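# Place cup carrier flat inside an upright open paper bag

## Task

Get the cup carrier inside the paper bag, resting flat and upright on the bag's floor, with the bag left standing on the table and its opening intact all around; it only counts if it stays so without the robot holding anything, so release the carrier and move the arms away at the end.

## Robot and tools

Robot: two arms, left_arm and right_arm, each with six joints and a parallel gripper. Disturbances may occasionally tug a held part or nudge a loose object. Nothing rigid may leave the table; paper, cloth or film going over the edge does not count against you.

Frame: all positions in results use one scene frame. Origin sits on the table surface midway between the arms, +z is up, +x points out across the table, and left_arm is on the +y side. The arm names do not correspond to the left or right side of any picture. Printed hand positions are approximate, worse when the arm is stretched far out.

Gripper: fingers point along the gripper's +z axis and close along its y axis. The reported end_effector_position is the spot between the pads, roughly 1 cm short of the fingertips. Orientation is end_effector_quat_wxyz.

execute_actions takes "actions", a list holding at most one item, plus optional "pictures" (true/false; images come by default).
- Empty list: no command, just returns the current state.
- Action: {"rows": [...], "steps": n} with n from 1 to 15 (default 15), each step lasting 1/30 s. Up to 15 rows; each row is used for one step and the final row repeats to fill the remaining steps.
- Wait: {"steps": n} without rows, n up to 300; it returns once n steps have elapsed since the previous result, counting your thinking time.
A refused call does nothing to the robot.

Each row is a single list of 14 numbers, each in [-1, 1], covering both arms even if one stays still: left_arm waist, shoulder, elbow, wrist pitch, wrist yaw, wrist roll, opening; then the same seven for right_arm. The six joint entries are offsets, not poses: they are measured from that arm's joint angles shown in the most recent result that lists them (or, before any such result in the scene, and for later calls within the same reply, from where the arm stands when the action begins). They are not relative to the previous row. Scale: 1.0 equals 1.202 rad for waist, 1.258 shoulder, 1.238 elbow, 2.073 wrist pitch, 2.022 wrist yaw and also 2.022 wrist roll. The opening entry is absolute: +1 fully open, -1 closed.

Joint ranges (rad), same for both arms: waist -2.618 to 3.054, shoulder 0.000 to 3.142, elbow 0.000 to 3.142, wrist pitch -1.571 to 1.571, wrist yaw -1.571 to 1.571, wrist roll -2.094 to 2.094. True ends may differ by up to 0.036 rad. A request beyond a stated end by more than 0.036 rad is refused; a request past the real end is clipped there, and the result may report "joint sent to its limit" (possibly about an earlier, still-running action). Absence of that line does not prove there is room left.

Speed: each joint's target is kept within a fixed lead of its measured angle per step: 0.202 rad waist, 0.258 shoulder, 0.238 elbow, 0.573 wrist pitch, 0.522 wrist yaw and roll. If targets would move a gripper over 70 mm from where it is, all that arm's targets are pulled back proportionally. Big moves therefore take several steps.

Holding still: sending zeros drifts the arm back toward the reference angles and can let it sag under load. To hold a posture, in a reply's first call send offsets that reach the desired angles, then zeros in later calls, and increase the aim if a joint keeps falling short. Between calls the arms keep heading toward the last row sent until everything has nearly stopped or a step is HELD; fingers still in motion finish moving.

Result lines: the state line reads `left_arm: …` | `right_arm: …` with position and quaternion. Joint positions and Joint velocities give each arm's six joints (rad, rad/s) then the pad gap (m, m/s; 0.094 m is fully open). grip_measured shows finger opening on the command scale; each gripper's reading may be off by about 1 mm of opening, consistently. "joint command not followed" means a clearance check altered or blocked joint targets on some steps; other parts of the row still ran. HELD marks steps where your row was partly or wholly not sent. MOTOR HOT appears from 75 °C; OVER-TEMPERATURE FAULT reports a stop (at 90 °C that arm halts for 10 s; at 100 °C it goes limp and falls).

Gripping: to keep hold, command an opening under grip_measured; about 0.03 below is firm, less is gentler. Pad force tops out near 50 to 62 N (lower on some grippers, and weaker on parts under about 2 mm thick); first contact can spike.

zoom_image: {"camera": name, "region": [x0, y0, x1, y1]} in pixels from the image's top-left, at most 504 by 504, returning a closer look at that camera's latest picture. Cameras: cam_high and cam_low (672x504), cam_left_wrist and cam_right_wrist (504x504), delivered in that order.

finished_scene: {"scene": number of the current scene}. It is final and reports whether the goal was met; the goal must still hold afterwards. Answering without any tool call also ends things.

The simulation runs on while you think, so keep replies brief once moving. Avoid: dropping or slamming objects, hard pushes, the arms striking or squeezing each other (can end the scene), tipping or crushing the bag, and holding loads long enough to overheat motors. Finish by opening the gripper and lifting clear of the bag.

Each tool is called after "Call:" as name(argument=value, ...), one argument or row to a line, values as JSON.

## Session

Call:
execute_actions(
  actions=[],
)

Scene clock: 0.00 s of 5400.00 s.
left_arm: end_effector_position=(+0.6294, +0.4199, +0.0892) grip_measured=+1.000 end_effector_quat_wxyz=(+0.473, -0.239, +0.834, +0.152) | right_arm: end_effector_position=(+0.1441, -0.5000, +0.3860) grip_measured=+1.000 end_effector_quat_wxyz=(+0.390, +0.702, +0.581, -0.135)
Joint positions: left_arm=[ 0.133  2.344  1.737  0.04  -0.34  -0.177  0.094] | right_arm=[-1.182  1.163  1.774 -1.342  0.158  0.685  0.094]
Joint velocities: left_arm=[-0.012 -0.002 -0.002  0.037  0.037  0.037  0.   ] | right_arm=[-0.012 -0.017 -0.012 -0.11   0.037  0.007  0.   ]

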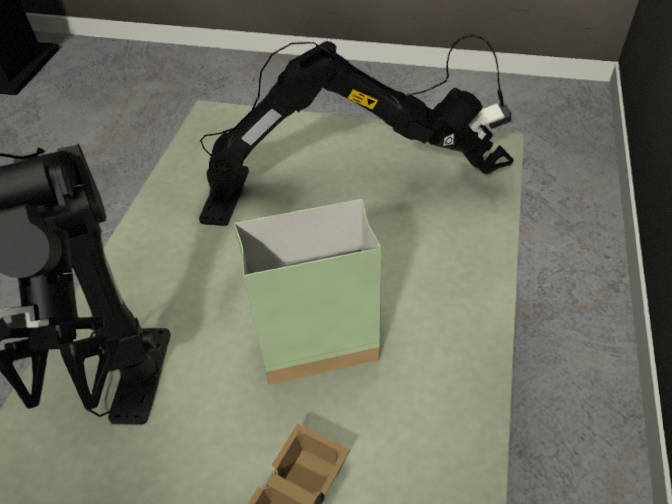

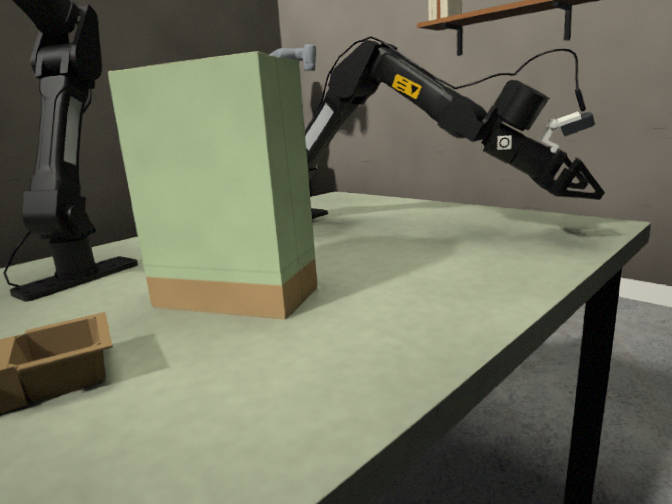

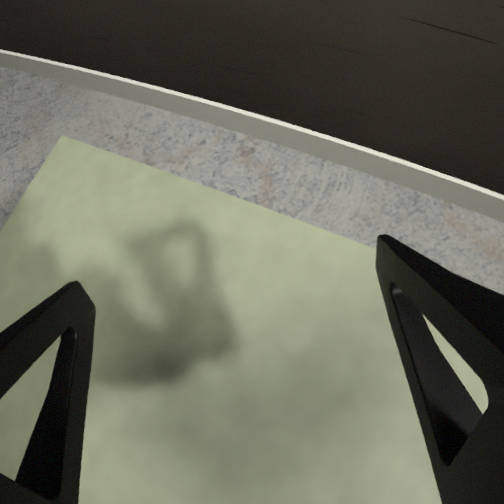

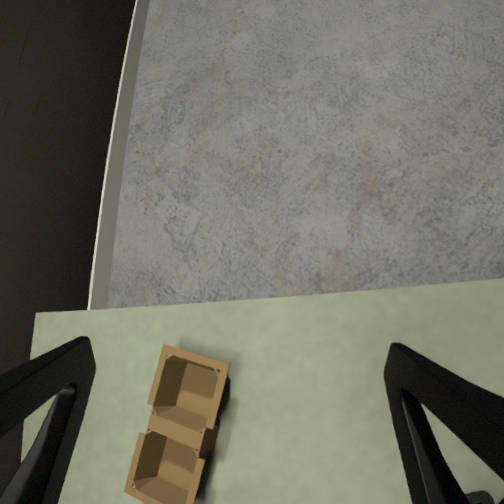

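Call:
execute_actions(
  actions=[
    {"rows":[[0.139,-0.83,-0.353,-0.646,0.168,0.0875,1,0.567,0.109,-0.383,0.02,-0.078,-0.339,1]]},
  ],
  pictures=false,
)

Call:
execute_actions(
  actions=[
    {"steps":60},
  ],
)

Scene clock: 30.00 s of 5400.00 s.
left_arm: end_effector_position=(+0.3612, +0.3862, +0.0829) grip_measured=+1.000 end_effector_quat_wxyz=(+0.115, -0.206, +0.970, +0.056) | right_arm: end_effector_position=(+0.2728, -0.3457, +0.1839) grip_measured=+1.000 end_effector_quat_wxyz=(+0.118, +0.193, +0.974, -0.019)
Joint positions: left_arm=[ 0.304  1.771  1.315 -0.869 -0.075 -0.045  0.094] | right_arm=[-0.503  1.327  1.288 -1.292  0.007  0.068  0.094]
Joint velocities: left_arm=[-0.002 -1.272 -0.085 -1.604  0.315  0.081  0.   ] | right_arm=[ 0.242 -0.11   0.002 -0.037 -0.198 -0.418  0.   ]
Steps of this call (steps 1 to 90: nothing new was sent; then 26.50 s passed at rest; steps 91 to 105: all 15 steps of this action). Readings (joint positions):
91: left_arm=[0.141 2.327 1.718 0.014 -0.307 -0.164] | right_arm=[-1.165 1.166 1.759 -1.333 0.156 0.644]
92: left_arm=[0.151 2.291 1.673 -0.043 -0.266 -0.146] | right_arm=[-1.128 1.167 1.733 -1.325 0.144 0.590]
94: left_arm=[0.188 2.212 1.580 -0.161 -0.209 -0.119] | right_arm=[-1.050 1.190 1.661 -1.314 0.119 0.481]
98: left_arm=[0.269 2.056 1.416 -0.400 -0.144 -0.083] | right_arm=[-0.877 1.260 1.467 -1.293 0.078 0.287]
105: the state above

Scene clock: 32.00 s of 5400.00 s.
left_arm: end_effector_position=(+0.2573, +0.3345, +0.1973) grip_measured=+1.000 end_effector_quat_wxyz=(+0.140, -0.185, +0.972, +0.030) | right_arm: end_effector_position=(+0.2730, -0.3441, +0.1850) grip_measured=+1.000 end_effector_quat_wxyz=(+0.120, +0.163, +0.979, -0.020)
Joint positions: left_arm=[ 0.304  1.3    1.31  -1.295 -0.011 -0.011  0.094] | right_arm=[-0.5    1.322  1.288 -1.293  0.003  0.009  0.094]
Joint velocities: left_arm=[ 0.007  0.007  0.002 -0.022  0.007  0.022  0.   ] | right_arm=[ 0.002 -0.017  0.002 -0.037  0.022  0.007  0.   ]
Steps of this call (steps 1 to 45: the robot went on to your last target; steps 46 to 60: nothing new was sent). Readings (joint positions):
1: left_arm=[0.304 1.725 1.313 -0.923 -0.067 -0.042] | right_arm=[-0.500 1.324 1.288 -1.292 0.004 0.056]
2: left_arm=[0.304 1.676 1.312 -0.972 -0.060 -0.038] | right_arm=[-0.500 1.323 1.288 -1.293 0.004 0.046]
4: left_arm=[0.304 1.568 1.310 -1.056 -0.048 -0.032] | right_arm=[-0.500 1.322 1.288 -1.293 0.003 0.033]
8: left_arm=[0.304 1.335 1.310 -1.181 -0.027 -0.020] | right_arm=[-0.500 1.322 1.288 -1.293 0.003 0.019]
60: the state above
All arms were judged still, so your last target was given up. Only a new action makes them travel on or press farther. Fingers that are still opening or closing keep moving.

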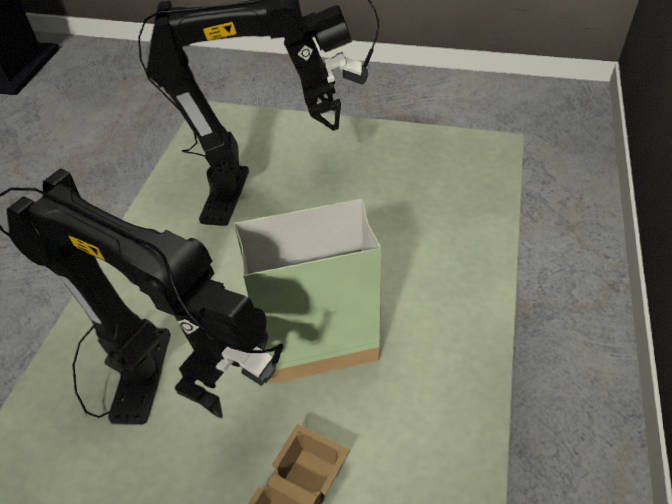

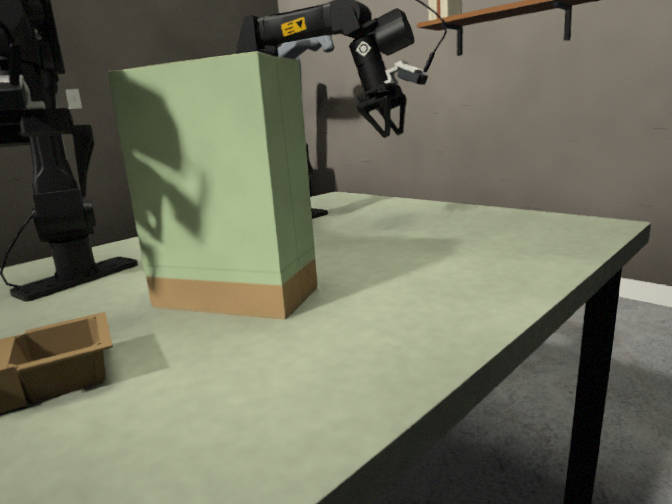

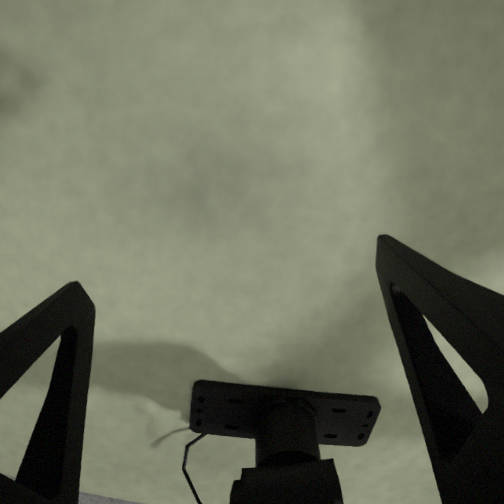

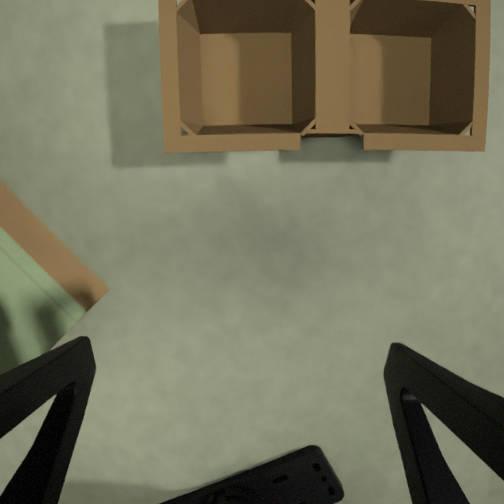

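Call:
execute_actions(
  actions=[
    {"rows":[[0,0,0,0,0,0,1,-0.1,0.59,0.61,-0.11,0,0,1]]},
  ],
  pictures=false,
)

Call:
execute_actions(
  actions=[
    {"steps":30},
  ],
)

Scene clock: 86.17 s of 5400.00 s.
left_arm: end_effector_position=(+0.2573, +0.3345, +0.1973) grip_measured=+1.000 end_effector_quat_wxyz=(+0.140, -0.185, +0.972, +0.030) | right_arm: end_effector_position=(+0.3869, -0.4306, +0.1331) grip_measured=+1.000 end_effector_quat_wxyz=(-0.007, +0.221, +0.975, +0.001)
Joint positions: left_arm=[ 0.304  1.3    1.31  -1.295 -0.011 -0.011  0.094] | right_arm=[-0.617  2.102  2.001 -1.484  0.001  0.009  0.094]
Joint velocities: left_arm=[-0.012  0.012  0.017 -0.022 -0.037 -0.037  0.   ] | right_arm=[ 0.002 -0.129  0.1   -0.286  0.007  0.037  0.   ]
Steps of this call (steps 1 to 90: nothing new was sent; then 50.67 s passed at rest; steps 91 to 105: all 15 steps of this action). Readings (joint positions):
91: left_arm=[0.304 1.300 1.310 -1.295 -0.011 -0.011] | right_arm=[-0.515 1.358 1.330 -1.347 -0.004 0.009]
92: left_arm=[0.304 1.300 1.310 -1.295 -0.011 -0.011] | right_arm=[-0.547 1.428 1.413 -1.413 -0.006 0.009]
94: left_arm=[0.304 1.300 1.310 -1.295 -0.011 -0.011] | right_arm=[-0.598 1.595 1.589 -1.456 -0.002 0.009]
98: left_arm=[0.304 1.300 1.310 -1.295 -0.011 -0.011] | right_arm=[-0.617 1.944 1.930 -1.475 0.001 0.009]
105: the state above

Scene clock: 87.17 s of 5400.00 s.
left_arm: end_effector_position=(+0.2573, +0.3345, +0.1973) grip_measured=+1.000 end_effector_quat_wxyz=(+0.140, -0.185, +0.972, +0.030) | right_arm: end_effector_position=(+0.3849, -0.4296, +0.1435) grip_measured=+1.000 end_effector_quat_wxyz=(-0.001, +0.221, +0.975, -0.000)
Joint positions: left_arm=[ 0.304  1.3    1.31  -1.295 -0.011 -0.011  0.094] | right_arm=[-0.617  2.084  2.016 -1.504  0.001  0.009  0.094]
Joint velocities: left_arm=[-0.002 -0.032 -0.002 -0.022 -0.037 -0.037  0.   ] | right_arm=[-0.022 -0.012 -0.002 -0.022  0.037  0.022  0.   ]
Steps of this call (steps 1 to 30: the robot went on to your last target). Readings (joint positions):
1: left_arm=[0.304 1.300 1.310 -1.295 -0.011 -0.011] | right_arm=[-0.617 2.098 2.005 -1.489 0.001 0.009]
2: left_arm=[0.304 1.300 1.310 -1.295 -0.011 -0.011] | right_arm=[-0.617 2.094 2.009 -1.492 0.001 0.009]
4: left_arm=[0.304 1.300 1.310 -1.295 -0.011 -0.011] | right_arm=[-0.617 2.087 2.014 -1.497 0.001 0.009]
8: left_arm=[0.304 1.300 1.310 -1.295 -0.011 -0.011] | right_arm=[-0.617 2.084 2.016 -1.501 0.001 0.009]
30: the state above
All arms were judged still, so your last target was given up. Only a new action makes them travel on or press farther. Fingers that are still opening or closing keep moving.

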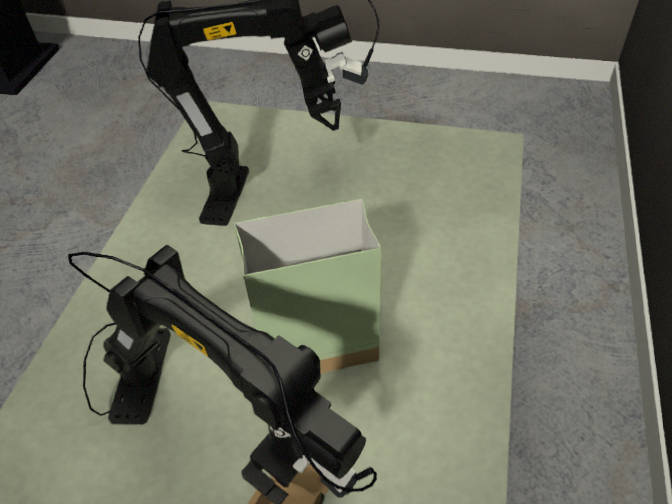

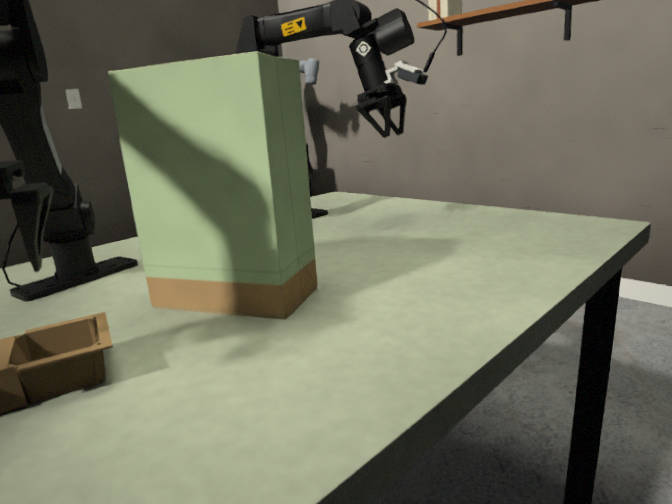

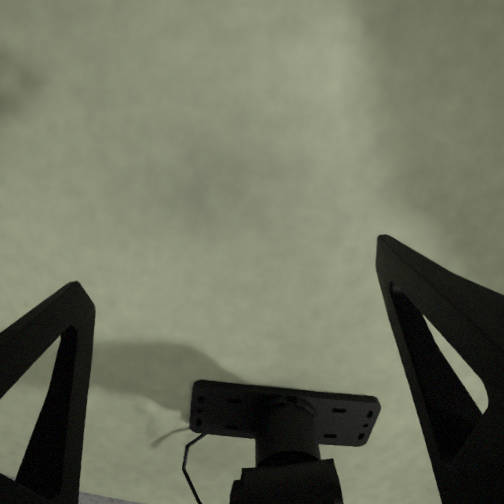

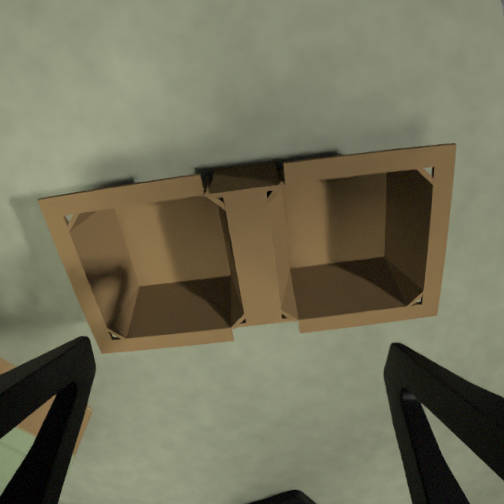

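Call:
execute_actions(
  actions=[
    {"rows":[[0,0,0,0,0,0,1,0,-0.011,-0.178,0.106,0,-0.075,0.3]]},
  ],
  pictures=false,
)

Call:
execute_actions(
  actions=[
    {"steps":10},
  ],
)

Scene clock: 106.00 s of 5400.00 s.
left_arm: end_effector_position=(+0.2573, +0.3345, +0.1973) grip_measured=+1.000 end_effector_quat_wxyz=(+0.140, -0.185, +0.972, +0.030) | right_arm: end_effector_position=(+0.3825, -0.4285, +0.0876) grip_measured=+0.303 end_effector_quat_wxyz=(-0.013, +0.154, +0.988, +0.003)
Joint positions: left_arm=[ 0.304  1.3    1.31  -1.295 -0.011 -0.011  0.094] | right_arm=[-0.617  2.085  1.795 -1.308  0.001 -0.128  0.061]
Joint velocities: left_arm=[-0.012 -0.002 -0.012 -0.007 -0.022  0.007  0.   ] | right_arm=[-0.002  0.007  0.002  0.11  -0.081 -0.007 -0.001]
Steps of this call (steps 1 to 90: nothing new was sent; then 15.33 s passed at rest; steps 91 to 105: all 15 steps of this action). Readings (joint positions):
91: left_arm=[0.304 1.300 1.310 -1.295 -0.011 -0.011] | right_arm=[-0.617 2.074 1.979 -1.466 0.001 -0.013]
92: left_arm=[0.304 1.300 1.310 -1.295 -0.011 -0.011] | right_arm=[-0.617 2.058 1.922 -1.423 0.001 -0.037]
94: left_arm=[0.304 1.300 1.310 -1.295 -0.011 -0.011] | right_arm=[-0.617 2.060 1.843 -1.384 0.001 -0.072]
98: left_arm=[0.304 1.300 1.310 -1.295 -0.011 -0.011] | right_arm=[-0.617 2.086 1.796 -1.342 0.001 -0.109]
105: the state above

Scene clock: 106.33 s of 5400.00 s.
left_arm: end_effector_position=(+0.2573, +0.3345, +0.1973) grip_measured=+1.000 end_effector_quat_wxyz=(+0.140, -0.185, +0.972, +0.030) | right_arm: end_effector_position=(+0.3839, -0.4292, +0.0876) grip_measured=+0.303 end_effector_quat_wxyz=(-0.010, +0.151, +0.988, +0.002)
Joint positions: left_arm=[ 0.304  1.3    1.31  -1.295 -0.011 -0.011  0.094] | right_arm=[-0.617  2.085  1.795 -1.301  0.001 -0.133  0.061]
Joint velocities: left_arm=[-0.012 -0.002  0.017 -0.007  0.022 -0.066  0.   ] | right_arm=[-0.002  0.002 -0.022  0.051  0.037 -0.022  0.001]
Steps of this call (steps 1 to 10: the robot went on to your last target). Readings (joint positions):
1: left_arm=[0.304 1.300 1.310 -1.295 -0.011 -0.011] | right_arm=[-0.617 2.085 1.795 -1.306 0.001 -0.129]
2: left_arm=[0.304 1.300 1.310 -1.295 -0.011 -0.011] | right_arm=[-0.617 2.085 1.795 -1.305 0.001 -0.130]
4: left_arm=[0.304 1.300 1.310 -1.295 -0.011 -0.011] | right_arm=[-0.617 2.085 1.795 -1.303 0.001 -0.131]
8: left_arm=[0.304 1.300 1.310 -1.295 -0.011 -0.011] | right_arm=[-0.617 2.085 1.795 -1.302 0.001 -0.133]
10: the state above

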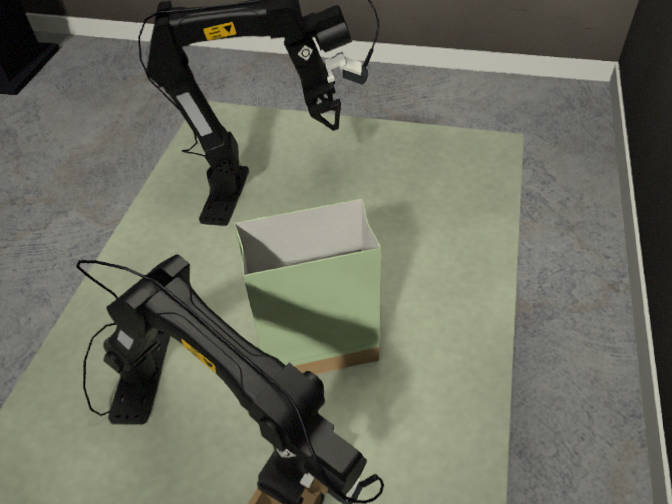

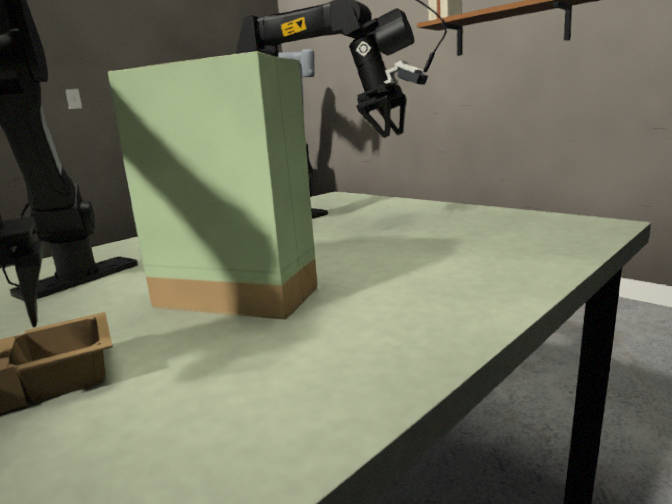

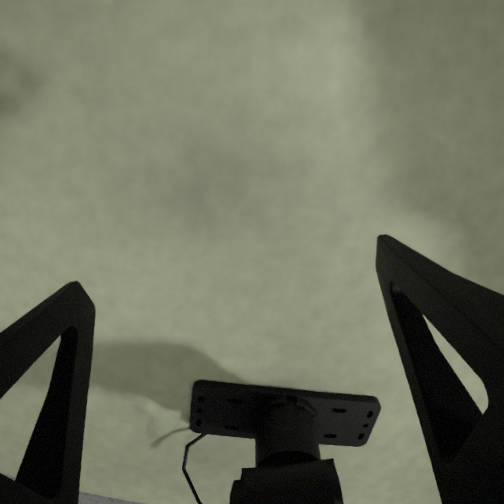

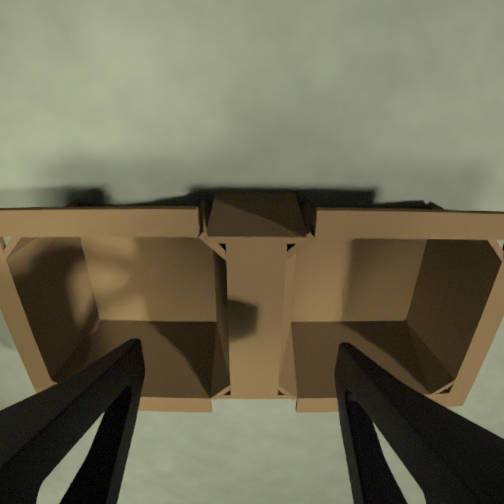

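Call:
execute_actions(
  actions=[
    {"rows":[[0,0,0,0,0,0,1,0,0.004,-0.03,0.03,0,0,0.3],[0,0,0,0,0,0,1,0,0.006,-0.045,0.045,0,0,0.3],[0,0,0,0,0,0,1,0,0.008,-0.06,0.06,0,0,0.3],[0,0,0,0,0,0,1,0,0.01,-0.075,0.07,0,0,0.3],[0,0,0,0,0,0,1,0,0.012,-0.09,0.08,0,0,0.3],[0,0,0,0,0,0,1,0,0.014,-0.105,0.09,0,0,0.3],[0,0,0,0,0,0,1,0,0.016,-0.12,0.1,0,0,0.3],[0,0,0,0,0,0,1,0,0.016,-0.135,0.103,0,0,0.3]]},
  ],
)

Scene clock: 128.63 s of 5400.00 s.
left_arm: end_effector_position=(+0.2573, +0.3345, +0.1973) grip_measured=+1.000 end_effector_quat_wxyz=(+0.140, -0.185, +0.972, +0.030) | right_arm: end_effector_position=(+0.3826, -0.4286, +0.0398) grip_measured=+0.303 end_effector_quat_wxyz=(-0.010, +0.151, +0.988, +0.002)
Joint positions: left_arm=[ 0.304  1.3    1.31  -1.295 -0.011 -0.011  0.094] | right_arm=[-0.617  2.106  1.637 -1.122  0.001 -0.134  0.061]
Joint velocities: left_arm=[-0.022  0.022 -0.002 -0.007 -0.066  0.022  0.   ] | right_arm=[-0.017 -0.007  0.007  0.154 -0.037 -0.022  0.   ]
Steps of this call (steps 1 to 15: the robot went on to your last target; steps 16 to 90: nothing new was sent; then 18.80 s passed at rest; steps 91 to 105: all 15 steps of this action). Readings (joint positions):
91: left_arm=[0.304 1.300 1.310 -1.295 -0.011 -0.011] | right_arm=[-0.617 2.085 1.792 -1.295 0.001 -0.134]
92: left_arm=[0.304 1.300 1.310 -1.295 -0.011 -0.011] | right_arm=[-0.617 2.085 1.784 -1.282 0.001 -0.134]
94: left_arm=[0.304 1.300 1.310 -1.295 -0.011 -0.011] | right_arm=[-0.617 2.085 1.755 -1.243 0.001 -0.134]
98: left_arm=[0.304 1.300 1.310 -1.295 -0.011 -0.011] | right_arm=[-0.617 2.089 1.676 -1.170 0.001 -0.134]
105: the state above

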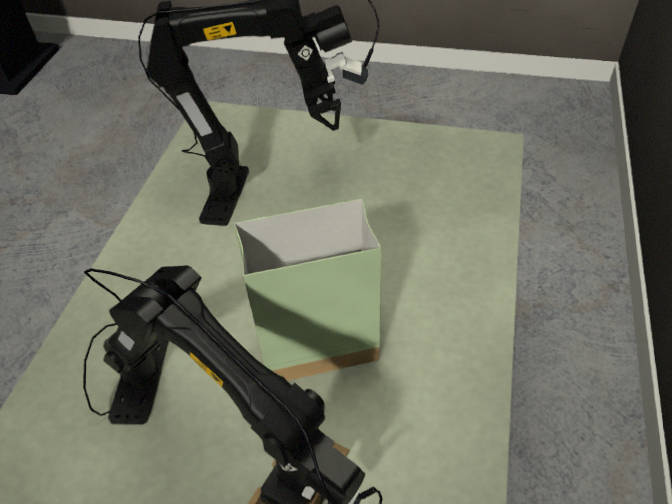

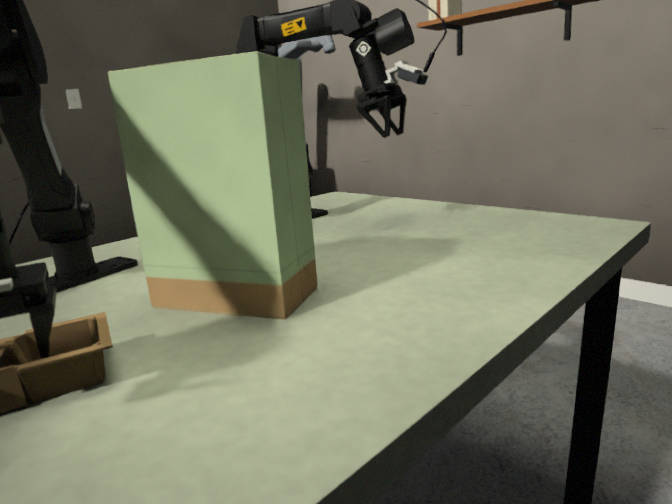

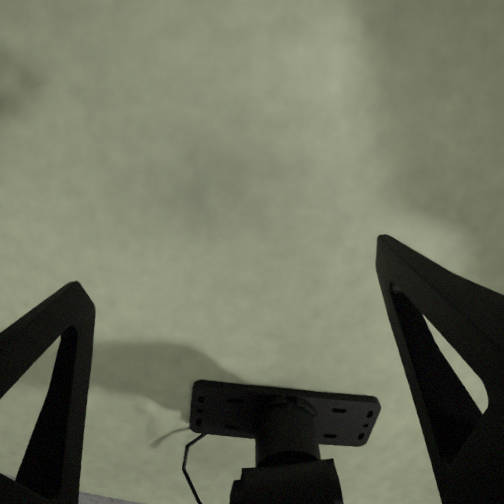

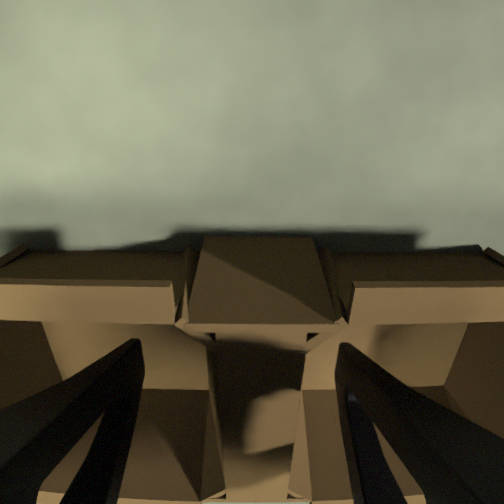

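Call:
execute_actions(
  actions=[
    {"rows":[[0,0,0,0,0,0,1,0,-0.04,-0.056,0.018,0,0,0.1]]},
  ],
  pictures=false,
)

Call:
execute_actions(
  actions=[
    {"rows":[[0,0,0,0,0,0,1,0,0,0,0,0,0,-0.55]]},
  ],
)

Scene clock: 142.93 s of 5400.00 s.
left_arm: end_effector_position=(+0.2573, +0.3345, +0.1973) grip_measured=+1.000 end_effector_quat_wxyz=(+0.140, -0.185, +0.972, +0.030) | right_arm: end_effector_position=(+0.3757, -0.4253, +0.0357) grip_measured=+0.103 end_effector_quat_wxyz=(-0.010, +0.151, +0.988, +0.003)
Joint positions: left_arm=[ 0.304  1.3    1.31  -1.295 -0.011 -0.011  0.094] | right_arm=[-0.617  2.082  1.582 -1.092  0.001 -0.134  0.052]
Joint velocities: left_arm=[-0.022  0.002 -0.017  0.066  0.022 -0.007  0.   ] | right_arm=[ 0.002 -0.017  0.002  0.037 -0.022  0.022  0.   ]
Steps of this call (steps 1 to 30: the robot went on to your last target; steps 31 to 90: nothing new was sent; then 10.80 s passed at rest; steps 91 to 105: all 15 steps of this action). Readings (joint positions):
91: left_arm=[0.304 1.300 1.310 -1.295 -0.011 -0.011] | right_arm=[-0.617 2.102 1.627 -1.096 0.001 -0.134]
92: left_arm=[0.304 1.300 1.310 -1.295 -0.011 -0.011] | right_arm=[-0.617 2.094 1.611 -1.092 0.001 -0.134]
94: left_arm=[0.304 1.300 1.310 -1.295 -0.011 -0.011] | right_arm=[-0.617 2.083 1.589 -1.092 0.001 -0.134]
98: left_arm=[0.304 1.300 1.310 -1.295 -0.011 -0.011] | right_arm=[-0.617 2.082 1.582 -1.092 0.001 -0.134]
105: the state above

Scene clock: 143.43 s of 5400.00 s.
left_arm: end_effector_position=(+0.2573, +0.3345, +0.1973) grip_measured=+1.000 end_effector_quat_wxyz=(+0.140, -0.185, +0.972, +0.030) | right_arm: end_effector_position=(+0.3756, -0.4254, +0.0357) grip_measured=-0.402 end_effector_quat_wxyz=(-0.010, +0.151, +0.988, +0.002)
Joint positions: left_arm=[ 0.304  1.3    1.31  -1.295 -0.011 -0.011  0.094] | right_arm=[-0.617  2.082  1.582 -1.092  0.001 -0.134  0.028]
Joint velocities: left_arm=[-0.022 -0.002  0.007  0.022 -0.007 -0.007  0.   ] | right_arm=[ 0.032  0.002 -0.007  0.095 -0.037  0.007 -0.   ]
Steps of this call (steps 1 to 15: all 15 steps of this action). Readings (joint positions):
1: left_arm=[0.304 1.300 1.310 -1.295 -0.011 -0.011] | right_arm=[-0.617 2.082 1.582 -1.092 0.001 -0.134]
2: left_arm=[0.304 1.300 1.310 -1.295 -0.011 -0.011] | right_arm=[-0.617 2.082 1.582 -1.092 0.001 -0.134]
4: left_arm=[0.304 1.300 1.310 -1.295 -0.011 -0.011] | right_arm=[-0.617 2.082 1.582 -1.092 0.001 -0.134]
8: left_arm=[0.304 1.300 1.310 -1.295 -0.011 -0.011] | right_arm=[-0.617 2.082 1.582 -1.092 0.001 -0.134]
15: the state above

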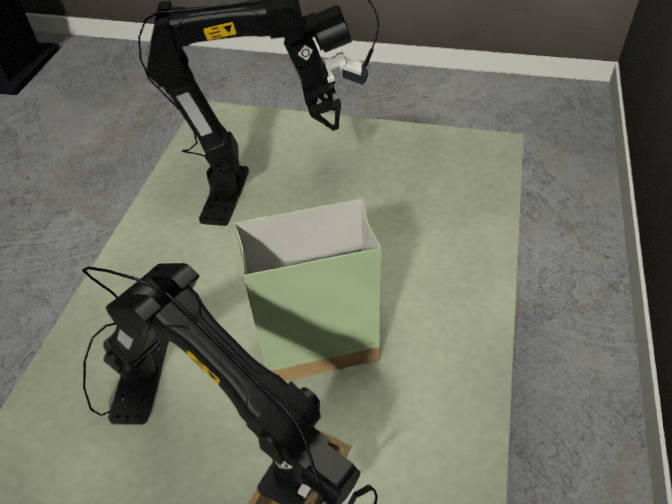

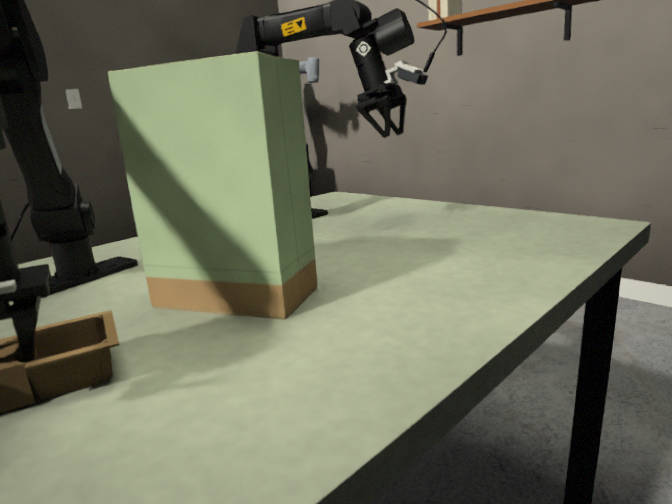

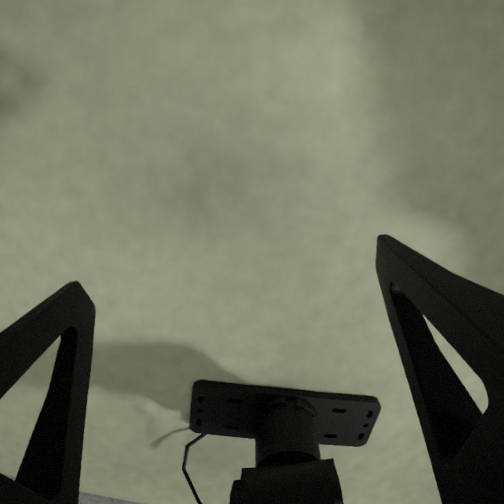

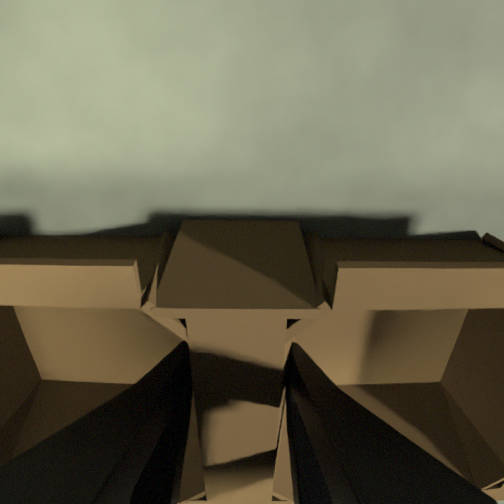

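Call:
execute_actions(
  actions=[
    {"rows":[[0,0,0,0,0,0,1,0,0,0,0,0,0,-0.45],[0,0,0,0,0,0,1,0,0,0.02,-0.01,0,0,-0.45],[0,0,0,0,0,0,1,0,0,0.05,-0.025,0,0,-0.45],[0,0,0,0,0,0,1,0,0,0.09,-0.045,0,0,-0.45],[0,0,0,0,0,0,1,0,0,0.13,-0.07,0,0,-0.45],[0,0,0,0,0,0,1,0,0,0.17,-0.09,0,0,-0.45],[0,0,0,0,0,0,1,0,0,0.21,-0.11,0,0,-0.45],[0,0,0,0,0,0,1,0,0,0.25,-0.13,0,0,-0.45],[0,0,0,0,0,0,1,0,0,0.29,-0.15,0,0,-0.45],[0,0,0,0,0,0,1,0,-0.01,0.33,-0.17,0,0,-0.45],[0,0,0,0,0,0,1,0,-0.02,0.36,-0.2,0,0,-0.45]]},
  ],
  pictures=false,
)

Call:
execute_actions(
  actions=[
    {"rows":[[0,0,0,0,0,0,1,0,-0.1,-0.03,0,0,0,-0.45],[0,0,0,0,0,0,1,0,-0.15,-0.05,0,0,0,-0.45],[0,0,0,0,0,0,1,0,-0.2,-0.07,0,0,0,-0.45],[0,0,0,0,0,0,1,0,-0.25,-0.09,0,0,0,-0.45],[0,0,0,0,0,0,1,0,-0.3,-0.11,0,0,0,-0.45],[0,0,0,0,0,0,1,0,-0.35,-0.13,0,0,0,-0.45],[0,0,0,0,0,0,1,0,-0.4,-0.15,0,0,0,-0.45],[0,0,0,0,0,0,1,0,-0.45,-0.15,0,0,0,-0.45]]},
  ],
  pictures=false,
)

Call:
execute_actions(
  actions=[
    {"steps":15},
  ],
)

Scene clock: 172.03 s of 5400.00 s.
left_arm: end_effector_position=(+0.2573, +0.3345, +0.1973) grip_measured=+1.000 end_effector_quat_wxyz=(+0.140, -0.185, +0.972, +0.030) | right_arm: end_effector_position=(+0.4062, -0.4397, +0.1536) grip_measured=-0.402 end_effector_quat_wxyz=(+0.058, +0.151, +0.987, -0.018)
Joint positions: left_arm=[ 0.304  1.3    1.31  -1.295 -0.011 -0.011  0.094] | right_arm=[-0.617  2.059  2.012 -1.402  0.001 -0.134  0.028]
Joint velocities: left_arm=[-0.027 -0.002  0.002  0.051 -0.022  0.007  0.   ] | right_arm=[ 0.012 -0.212  0.149 -0.579 -0.066 -0.051 -0.001]
Steps of this call (steps 1 to 15: the robot went on to your last target; steps 16 to 90: nothing new was sent; then 25.10 s passed at rest; steps 91 to 105: all 15 steps of this action). Readings (joint positions):
91: left_arm=[0.304 1.300 1.310 -1.295 -0.011 -0.011] | right_arm=[-0.617 2.082 1.582 -1.092 0.001 -0.134]
92: left_arm=[0.304 1.300 1.310 -1.295 -0.011 -0.011] | right_arm=[-0.617 2.082 1.582 -1.092 0.001 -0.134]
94: left_arm=[0.304 1.300 1.310 -1.295 -0.011 -0.011] | right_arm=[-0.617 2.086 1.602 -1.116 0.001 -0.134]
98: left_arm=[0.304 1.300 1.310 -1.295 -0.011 -0.011] | right_arm=[-0.617 2.099 1.764 -1.226 0.001 -0.134]
105: the state above

Scene clock: 172.53 s of 5400.00 s.
left_arm: end_effector_position=(+0.2573, +0.3345, +0.1973) grip_measured=+1.000 end_effector_quat_wxyz=(+0.140, -0.185, +0.972, +0.030) | right_arm: end_effector_position=(+0.3191, -0.3990, +0.3233) grip_measured=-0.402 end_effector_quat_wxyz=(+0.272, +0.145, +0.948, -0.080)
Joint positions: left_arm=[ 0.304  1.3    1.31  -1.295 -0.011 -0.011  0.094] | right_arm=[-0.617  1.45   1.852 -1.398  0.001 -0.134  0.028]
Joint velocities: left_arm=[ 0.007 -0.007  0.012  0.022  0.022 -0.066  0.   ] | right_arm=[-0.007  0.193  0.007 -0.007 -0.037 -0.022  0.001]
Steps of this call (steps 1 to 15: all 15 steps of this action). Readings (joint positions):
1: left_arm=[0.304 1.300 1.310 -1.295 -0.011 -0.011] | right_arm=[-0.617 2.039 2.004 -1.405 0.001 -0.134]
2: left_arm=[0.304 1.300 1.310 -1.295 -0.011 -0.011] | right_arm=[-0.617 2.010 1.982 -1.400 0.001 -0.134]
4: left_arm=[0.304 1.300 1.310 -1.295 -0.011 -0.011] | right_arm=[-0.617 1.921 1.929 -1.398 0.001 -0.134]
8: left_arm=[0.304 1.300 1.310 -1.295 -0.011 -0.011] | right_arm=[-0.617 1.678 1.861 -1.396 0.001 -0.134]
15: the state above

Scene clock: 173.03 s of 5400.00 s.
left_arm: end_effector_position=(+0.2573, +0.3345, +0.1973) grip_measured=+1.000 end_effector_quat_wxyz=(+0.140, -0.185, +0.972, +0.030) | right_arm: end_effector_position=(+0.3254, -0.4020, +0.3042) grip_measured=-0.402 end_effector_quat_wxyz=(+0.244, +0.146, +0.956, -0.072)
Joint positions: left_arm=[ 0.304  1.3    1.31  -1.295 -0.011 -0.011  0.094] | right_arm=[-0.617  1.492  1.834 -1.399  0.001 -0.134  0.028]
Joint velocities: left_arm=[ 0.017 -0.002  0.002  0.007 -0.022 -0.051  0.   ] | right_arm=[ 0.002 -0.007  0.007 -0.007  0.022  0.051 -0.   ]
Steps of this call (steps 1 to 15: the robot went on to your last target). Readings (joint positions):
1: left_arm=[0.304 1.300 1.310 -1.295 -0.011 -0.011] | right_arm=[-0.617 1.458 1.852 -1.399 0.001 -0.134]
2: left_arm=[0.304 1.300 1.310 -1.295 -0.011 -0.011] | right_arm=[-0.617 1.467 1.852 -1.399 0.001 -0.134]
4: left_arm=[0.304 1.300 1.310 -1.295 -0.011 -0.011] | right_arm=[-0.617 1.481 1.844 -1.399 0.001 -0.134]
8: left_arm=[0.304 1.300 1.310 -1.295 -0.011 -0.011] | right_arm=[-0.617 1.492 1.834 -1.399 0.001 -0.134]
15: the state above

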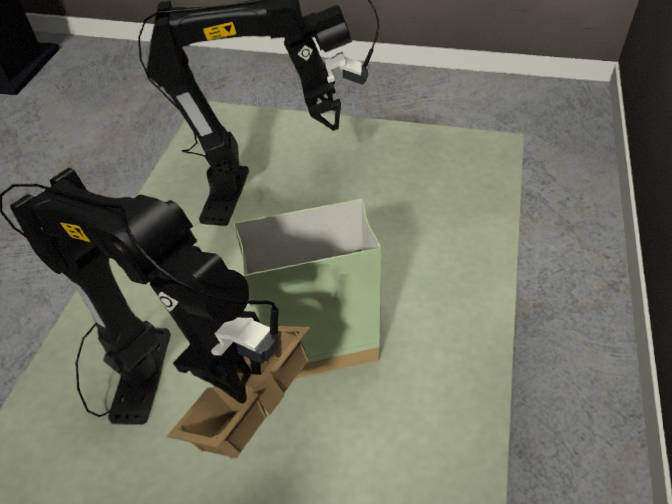

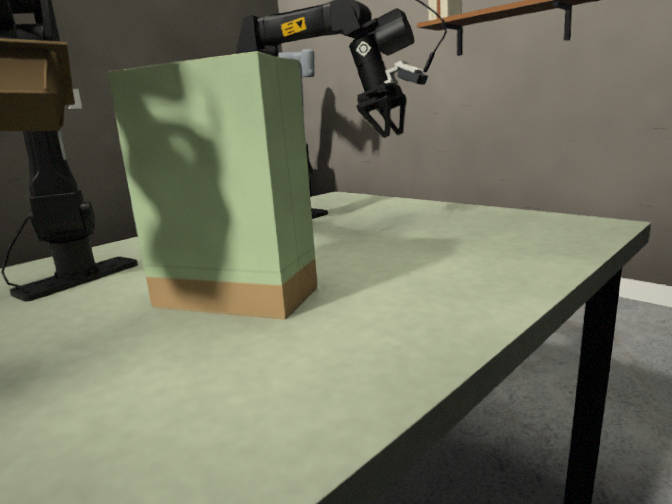

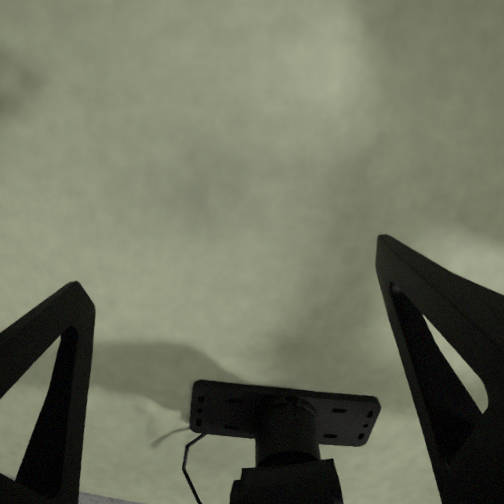

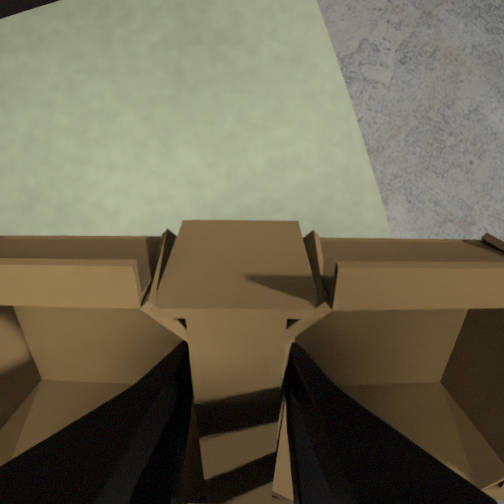

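Call:
execute_actions(
  actions=[
    {"rows":[[0,0,0,0,0,0,1,0,0.0,0.06,0,0,-0.06,-0.45],[0,0,0,0,0,0,1,0,0.0,0.1,0,0,-0.12,-0.45],[0,0,0,0,0,0,1,0,0.0,0.14,0,0,-0.18,-0.45],[0,0,0,0,0,0,1,0,0.01,0.18,0,0,-0.24,-0.45],[0,0,0,0,0,0,1,0,0.02,0.22,-0.01,0,-0.3,-0.45],[0,0,0,0,0,0,1,0,0.03,0.26,-0.01,0,-0.36,-0.45],[0,0,0,0,0,0,1,0,0.04,0.3,-0.02,0,-0.42,-0.45],[0,0,0,0,0,0,1,0,0.05,0.33,-0.02,0,-0.48,-0.45],[0,0,0,0,0,0,1,0,0.06,0.36,-0.027,0,-0.54,-0.45],[0,0,0,0,0,0,1,0,0.06,0.39,-0.027,0,-0.62,-0.45]]},
  ],
  pictures=false,
)

Call:
execute_actions(
  actions=[
    {"steps":15},
  ],
)

Scene clock: 198.80 s of 5400.00 s.
left_arm: end_effector_position=(+0.2573, +0.3345, +0.1973) grip_measured=+1.000 end_effector_quat_wxyz=(+0.140, -0.185, +0.972, +0.030) | right_arm: end_effector_position=(+0.3369, -0.4073, +0.4425) grip_measured=-0.402 end_effector_quat_wxyz=(+0.298, -0.340, +0.831, -0.324)
Joint positions: left_arm=[ 0.304  1.3    1.31  -1.295 -0.011 -0.011  0.094] | right_arm=[-0.617  1.542  2.302 -1.42   0.001 -1.214  0.028]
Joint velocities: left_arm=[-0.007  0.002 -0.017  0.007  0.022  0.007  0.   ] | right_arm=[-0.002  0.081 -0.002 -0.198  0.037 -1.136  0.   ]
Steps of this call (steps 1 to 15: the robot went on to your last target; steps 16 to 90: nothing new was sent; then 22.27 s passed at rest; steps 91 to 105: all 15 steps of this action). Readings (joint positions):
91: left_arm=[0.304 1.300 1.310 -1.295 -0.011 -0.011] | right_arm=[-0.617 1.493 1.840 -1.401 0.001 -0.151]
92: left_arm=[0.304 1.300 1.310 -1.295 -0.011 -0.011] | right_arm=[-0.617 1.497 1.858 -1.406 0.001 -0.189]
94: left_arm=[0.304 1.300 1.310 -1.295 -0.011 -0.011] | right_arm=[-0.617 1.509 1.932 -1.411 0.001 -0.313]
98: left_arm=[0.304 1.300 1.310 -1.295 -0.011 -0.011] | right_arm=[-0.617 1.531 2.141 -1.414 0.001 -0.672]
105: the state above

Scene clock: 199.30 s of 5400.00 s.
left_arm: end_effector_position=(+0.2573, +0.3345, +0.1973) grip_measured=+1.000 end_effector_quat_wxyz=(+0.140, -0.185, +0.972, +0.030) | right_arm: end_effector_position=(+0.3396, -0.4086, +0.4329) grip_measured=-0.402 end_effector_quat_wxyz=(+0.261, -0.410, +0.808, -0.333)
Joint positions: left_arm=[ 0.304  1.3    1.31  -1.295 -0.011 -0.011  0.094] | right_arm=[-0.617  1.56   2.302 -1.439  0.001 -1.376  0.028]
Joint velocities: left_arm=[ 0.007  0.002  0.017 -0.022  0.066 -0.037  0.   ] | right_arm=[-0.007 -0.007  0.017  0.022 -0.037 -0.037 -0.001]
Steps of this call (steps 1 to 15: the robot went on to your last target). Readings (joint positions):
1: left_arm=[0.304 1.300 1.310 -1.295 -0.011 -0.011] | right_arm=[-0.617 1.544 2.302 -1.425 0.001 -1.248]
2: left_arm=[0.304 1.300 1.310 -1.295 -0.011 -0.011] | right_arm=[-0.617 1.547 2.302 -1.428 0.001 -1.275]
4: left_arm=[0.304 1.300 1.310 -1.295 -0.011 -0.011] | right_arm=[-0.617 1.554 2.302 -1.433 0.001 -1.313]
8: left_arm=[0.304 1.300 1.310 -1.295 -0.011 -0.011] | right_arm=[-0.617 1.560 2.302 -1.438 0.001 -1.354]
15: the state above

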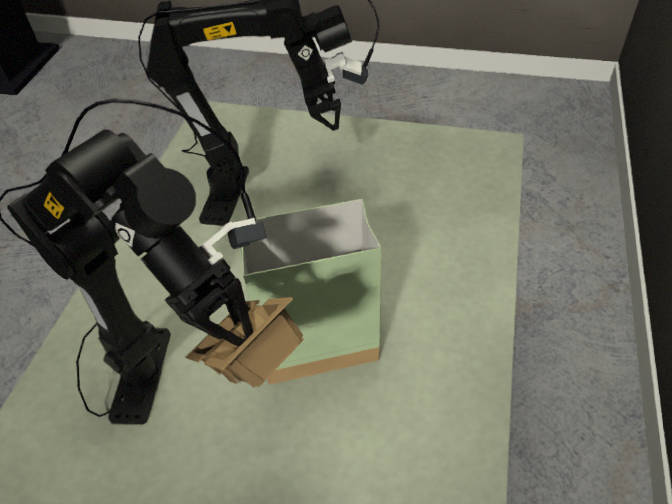

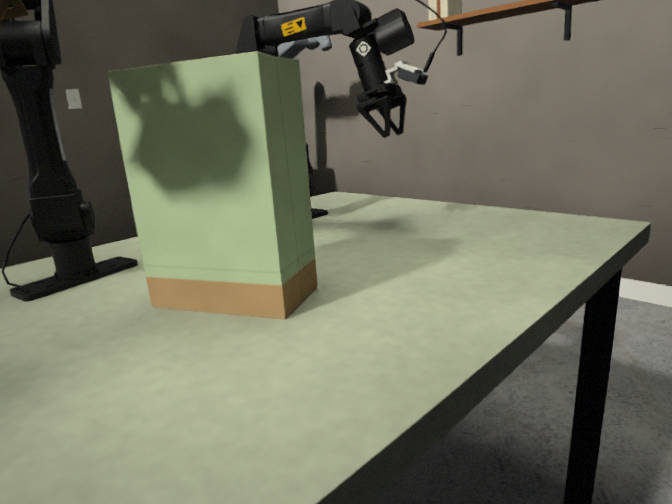

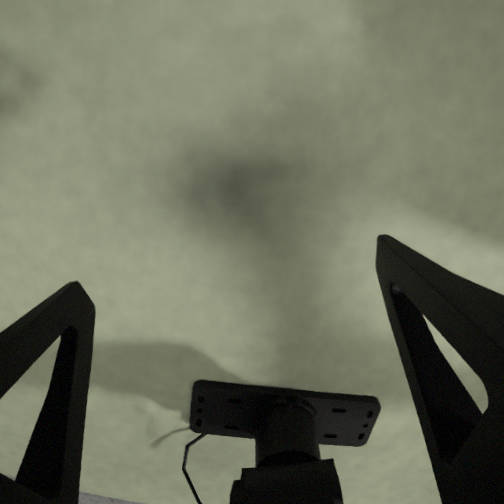

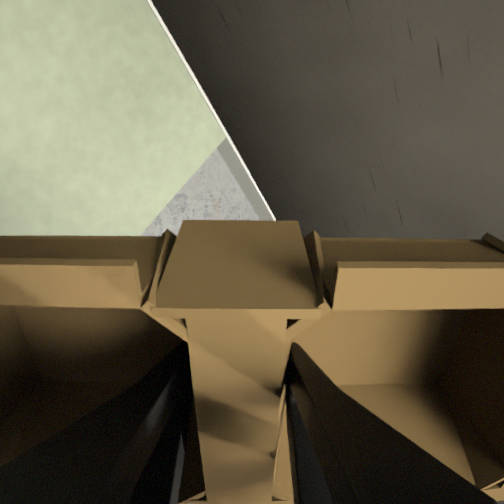

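Call:
execute_actions(
  actions=[
    {"rows":[[0,0,0,0,0,0,1,0.05,-0.02,0.02,0,0,0,-0.45],[0,0,0,0,0,0,1,0.1,-0.02,0.02,0,0,0,-0.45],[0,0,0,0,0,0,1,0.15,-0.02,0.02,0,0,0,-0.45],[0,0,0,0,0,0,1,0.2,-0.02,0.02,0,0,0,-0.45],[0,0,0,0,0,0,1,0.25,-0.02,0.02,0,0,0,-0.45],[0,0,0,0,0,0,1,0.3,-0.02,0.02,0,0,0,-0.45],[0,0,0,0,0,0,1,0.35,-0.02,0.02,0,0,0,-0.45],[0,0,0,0,0,0,1,0.4,-0.02,0.02,0,0,0,-0.45],[0,0,0,0,0,0,1,0.45,-0.02,0.02,0,0,0,-0.45],[0,0,0,0,0,0,1,0.5,-0.02,0.02,0,0,0,-0.45],[0,0,0,0,0,0,1,0.55,-0.02,0.02,0,0,0,-0.45],[0,0,0,0,0,0,1,0.6,-0.02,0.02,0,0,0,-0.45],[0,0,0,0,0,0,1,0.65,-0.02,0.02,0,0,0,-0.45],[0,0,0,0,0,0,1,0.7,-0.02,0.02,0,0,0,-0.45]]},
  ],
  pictures=false,
)

Call:
execute_actions(
  actions=[
    {"steps":15},
  ],
)

Scene clock: 208.13 s of 5400.00 s.
left_arm: end_effector_position=(+0.2573, +0.3345, +0.1973) grip_measured=+1.000 end_effector_quat_wxyz=(+0.140, -0.185, +0.972, +0.030) | right_arm: end_effector_position=(+0.3506, -0.1424, +0.4328) grip_measured=-0.402 end_effector_quat_wxyz=(-0.367, +0.690, -0.588, +0.210)
Joint positions: left_arm=[ 0.304  1.3    1.31  -1.295 -0.011 -0.011  0.094] | right_arm=[ 0.17   1.56   2.302 -1.439  0.002 -1.381  0.028]
Joint velocities: left_arm=[-0.012  0.002  0.007 -0.037 -0.081  0.007  0.   ] | right_arm=[ 1.316  0.012  0.017  0.022 -0.286  0.007  0.   ]
Steps of this call (steps 1 to 15: the robot went on to your last target; steps 16 to 90: nothing new was sent; then 5.33 s passed at rest; steps 91 to 105: all 15 steps of this action). Readings (joint positions):
91: left_arm=[0.304 1.300 1.310 -1.295 -0.011 -0.011] | right_arm=[-0.610 1.560 2.302 -1.439 0.005 -1.381]
92: left_arm=[0.304 1.300 1.310 -1.295 -0.011 -0.011] | right_arm=[-0.587 1.560 2.302 -1.439 0.012 -1.381]
94: left_arm=[0.304 1.300 1.310 -1.295 -0.011 -0.011] | right_arm=[-0.492 1.560 2.302 -1.439 0.018 -1.381]
98: left_arm=[0.304 1.300 1.310 -1.295 -0.011 -0.011] | right_arm=[-0.242 1.560 2.302 -1.439 0.012 -1.381]
105: the state above

Scene clock: 208.63 s of 5400.00 s.
left_arm: end_effector_position=(+0.2573, +0.3345, +0.1973) grip_measured=+1.000 end_effector_quat_wxyz=(+0.140, -0.185, +0.972, +0.030) | right_arm: end_effector_position=(+0.3431, -0.1236, +0.4328) grip_measured=-0.402 end_effector_quat_wxyz=(-0.375, +0.706, -0.567, +0.197)
Joint positions: left_arm=[ 0.304  1.3    1.31  -1.295 -0.011 -0.011  0.094] | right_arm=[ 0.225  1.56   2.302 -1.439 -0.005 -1.381  0.028]
Joint velocities: left_arm=[-0.007  0.002 -0.002 -0.007 -0.007 -0.081  0.   ] | right_arm=[-0.017  0.007 -0.037 -0.037 -0.037 -0.051 -0.   ]
Steps of this call (steps 1 to 15: the robot went on to your last target). Readings (joint positions):
1: left_arm=[0.304 1.300 1.310 -1.295 -0.011 -0.011] | right_arm=[0.204 1.560 2.302 -1.439 -0.005 -1.381]
2: left_arm=[0.304 1.300 1.310 -1.295 -0.011 -0.011] | right_arm=[0.221 1.560 2.302 -1.439 -0.009 -1.381]
4: left_arm=[0.304 1.300 1.310 -1.295 -0.011 -0.011] | right_arm=[0.225 1.560 2.302 -1.439 -0.008 -1.381]
8: left_arm=[0.304 1.300 1.310 -1.295 -0.011 -0.011] | right_arm=[0.225 1.560 2.302 -1.439 -0.006 -1.381]
15: the state above

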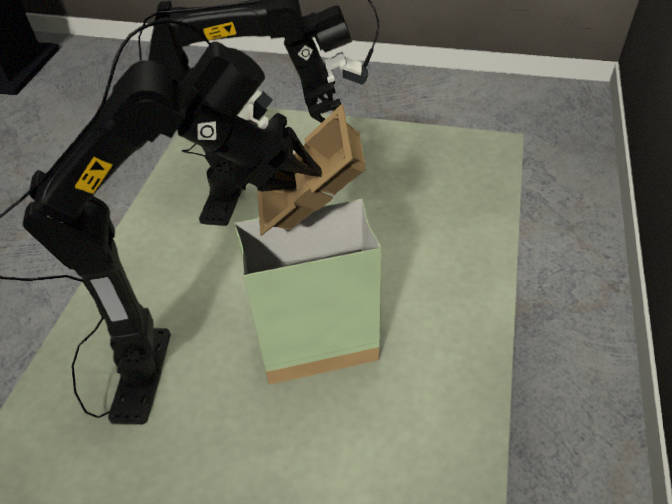

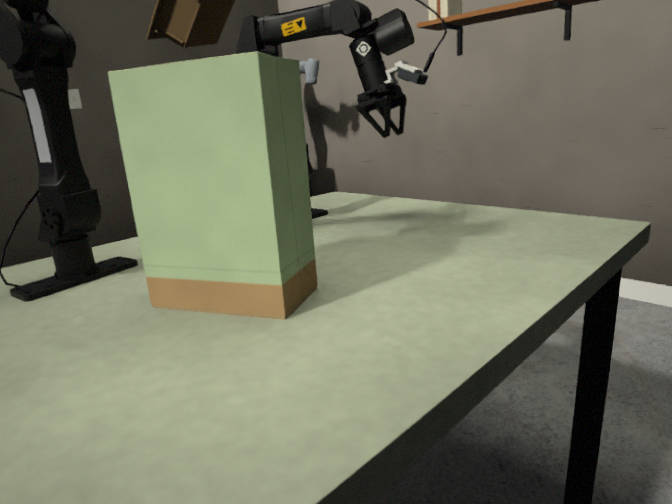

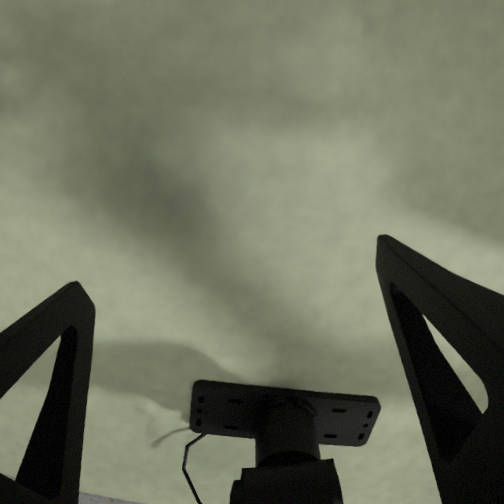

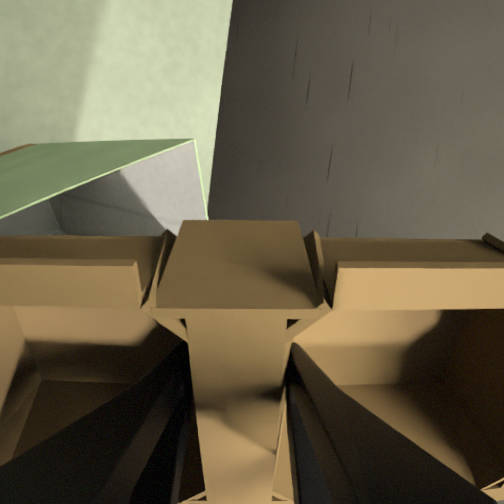

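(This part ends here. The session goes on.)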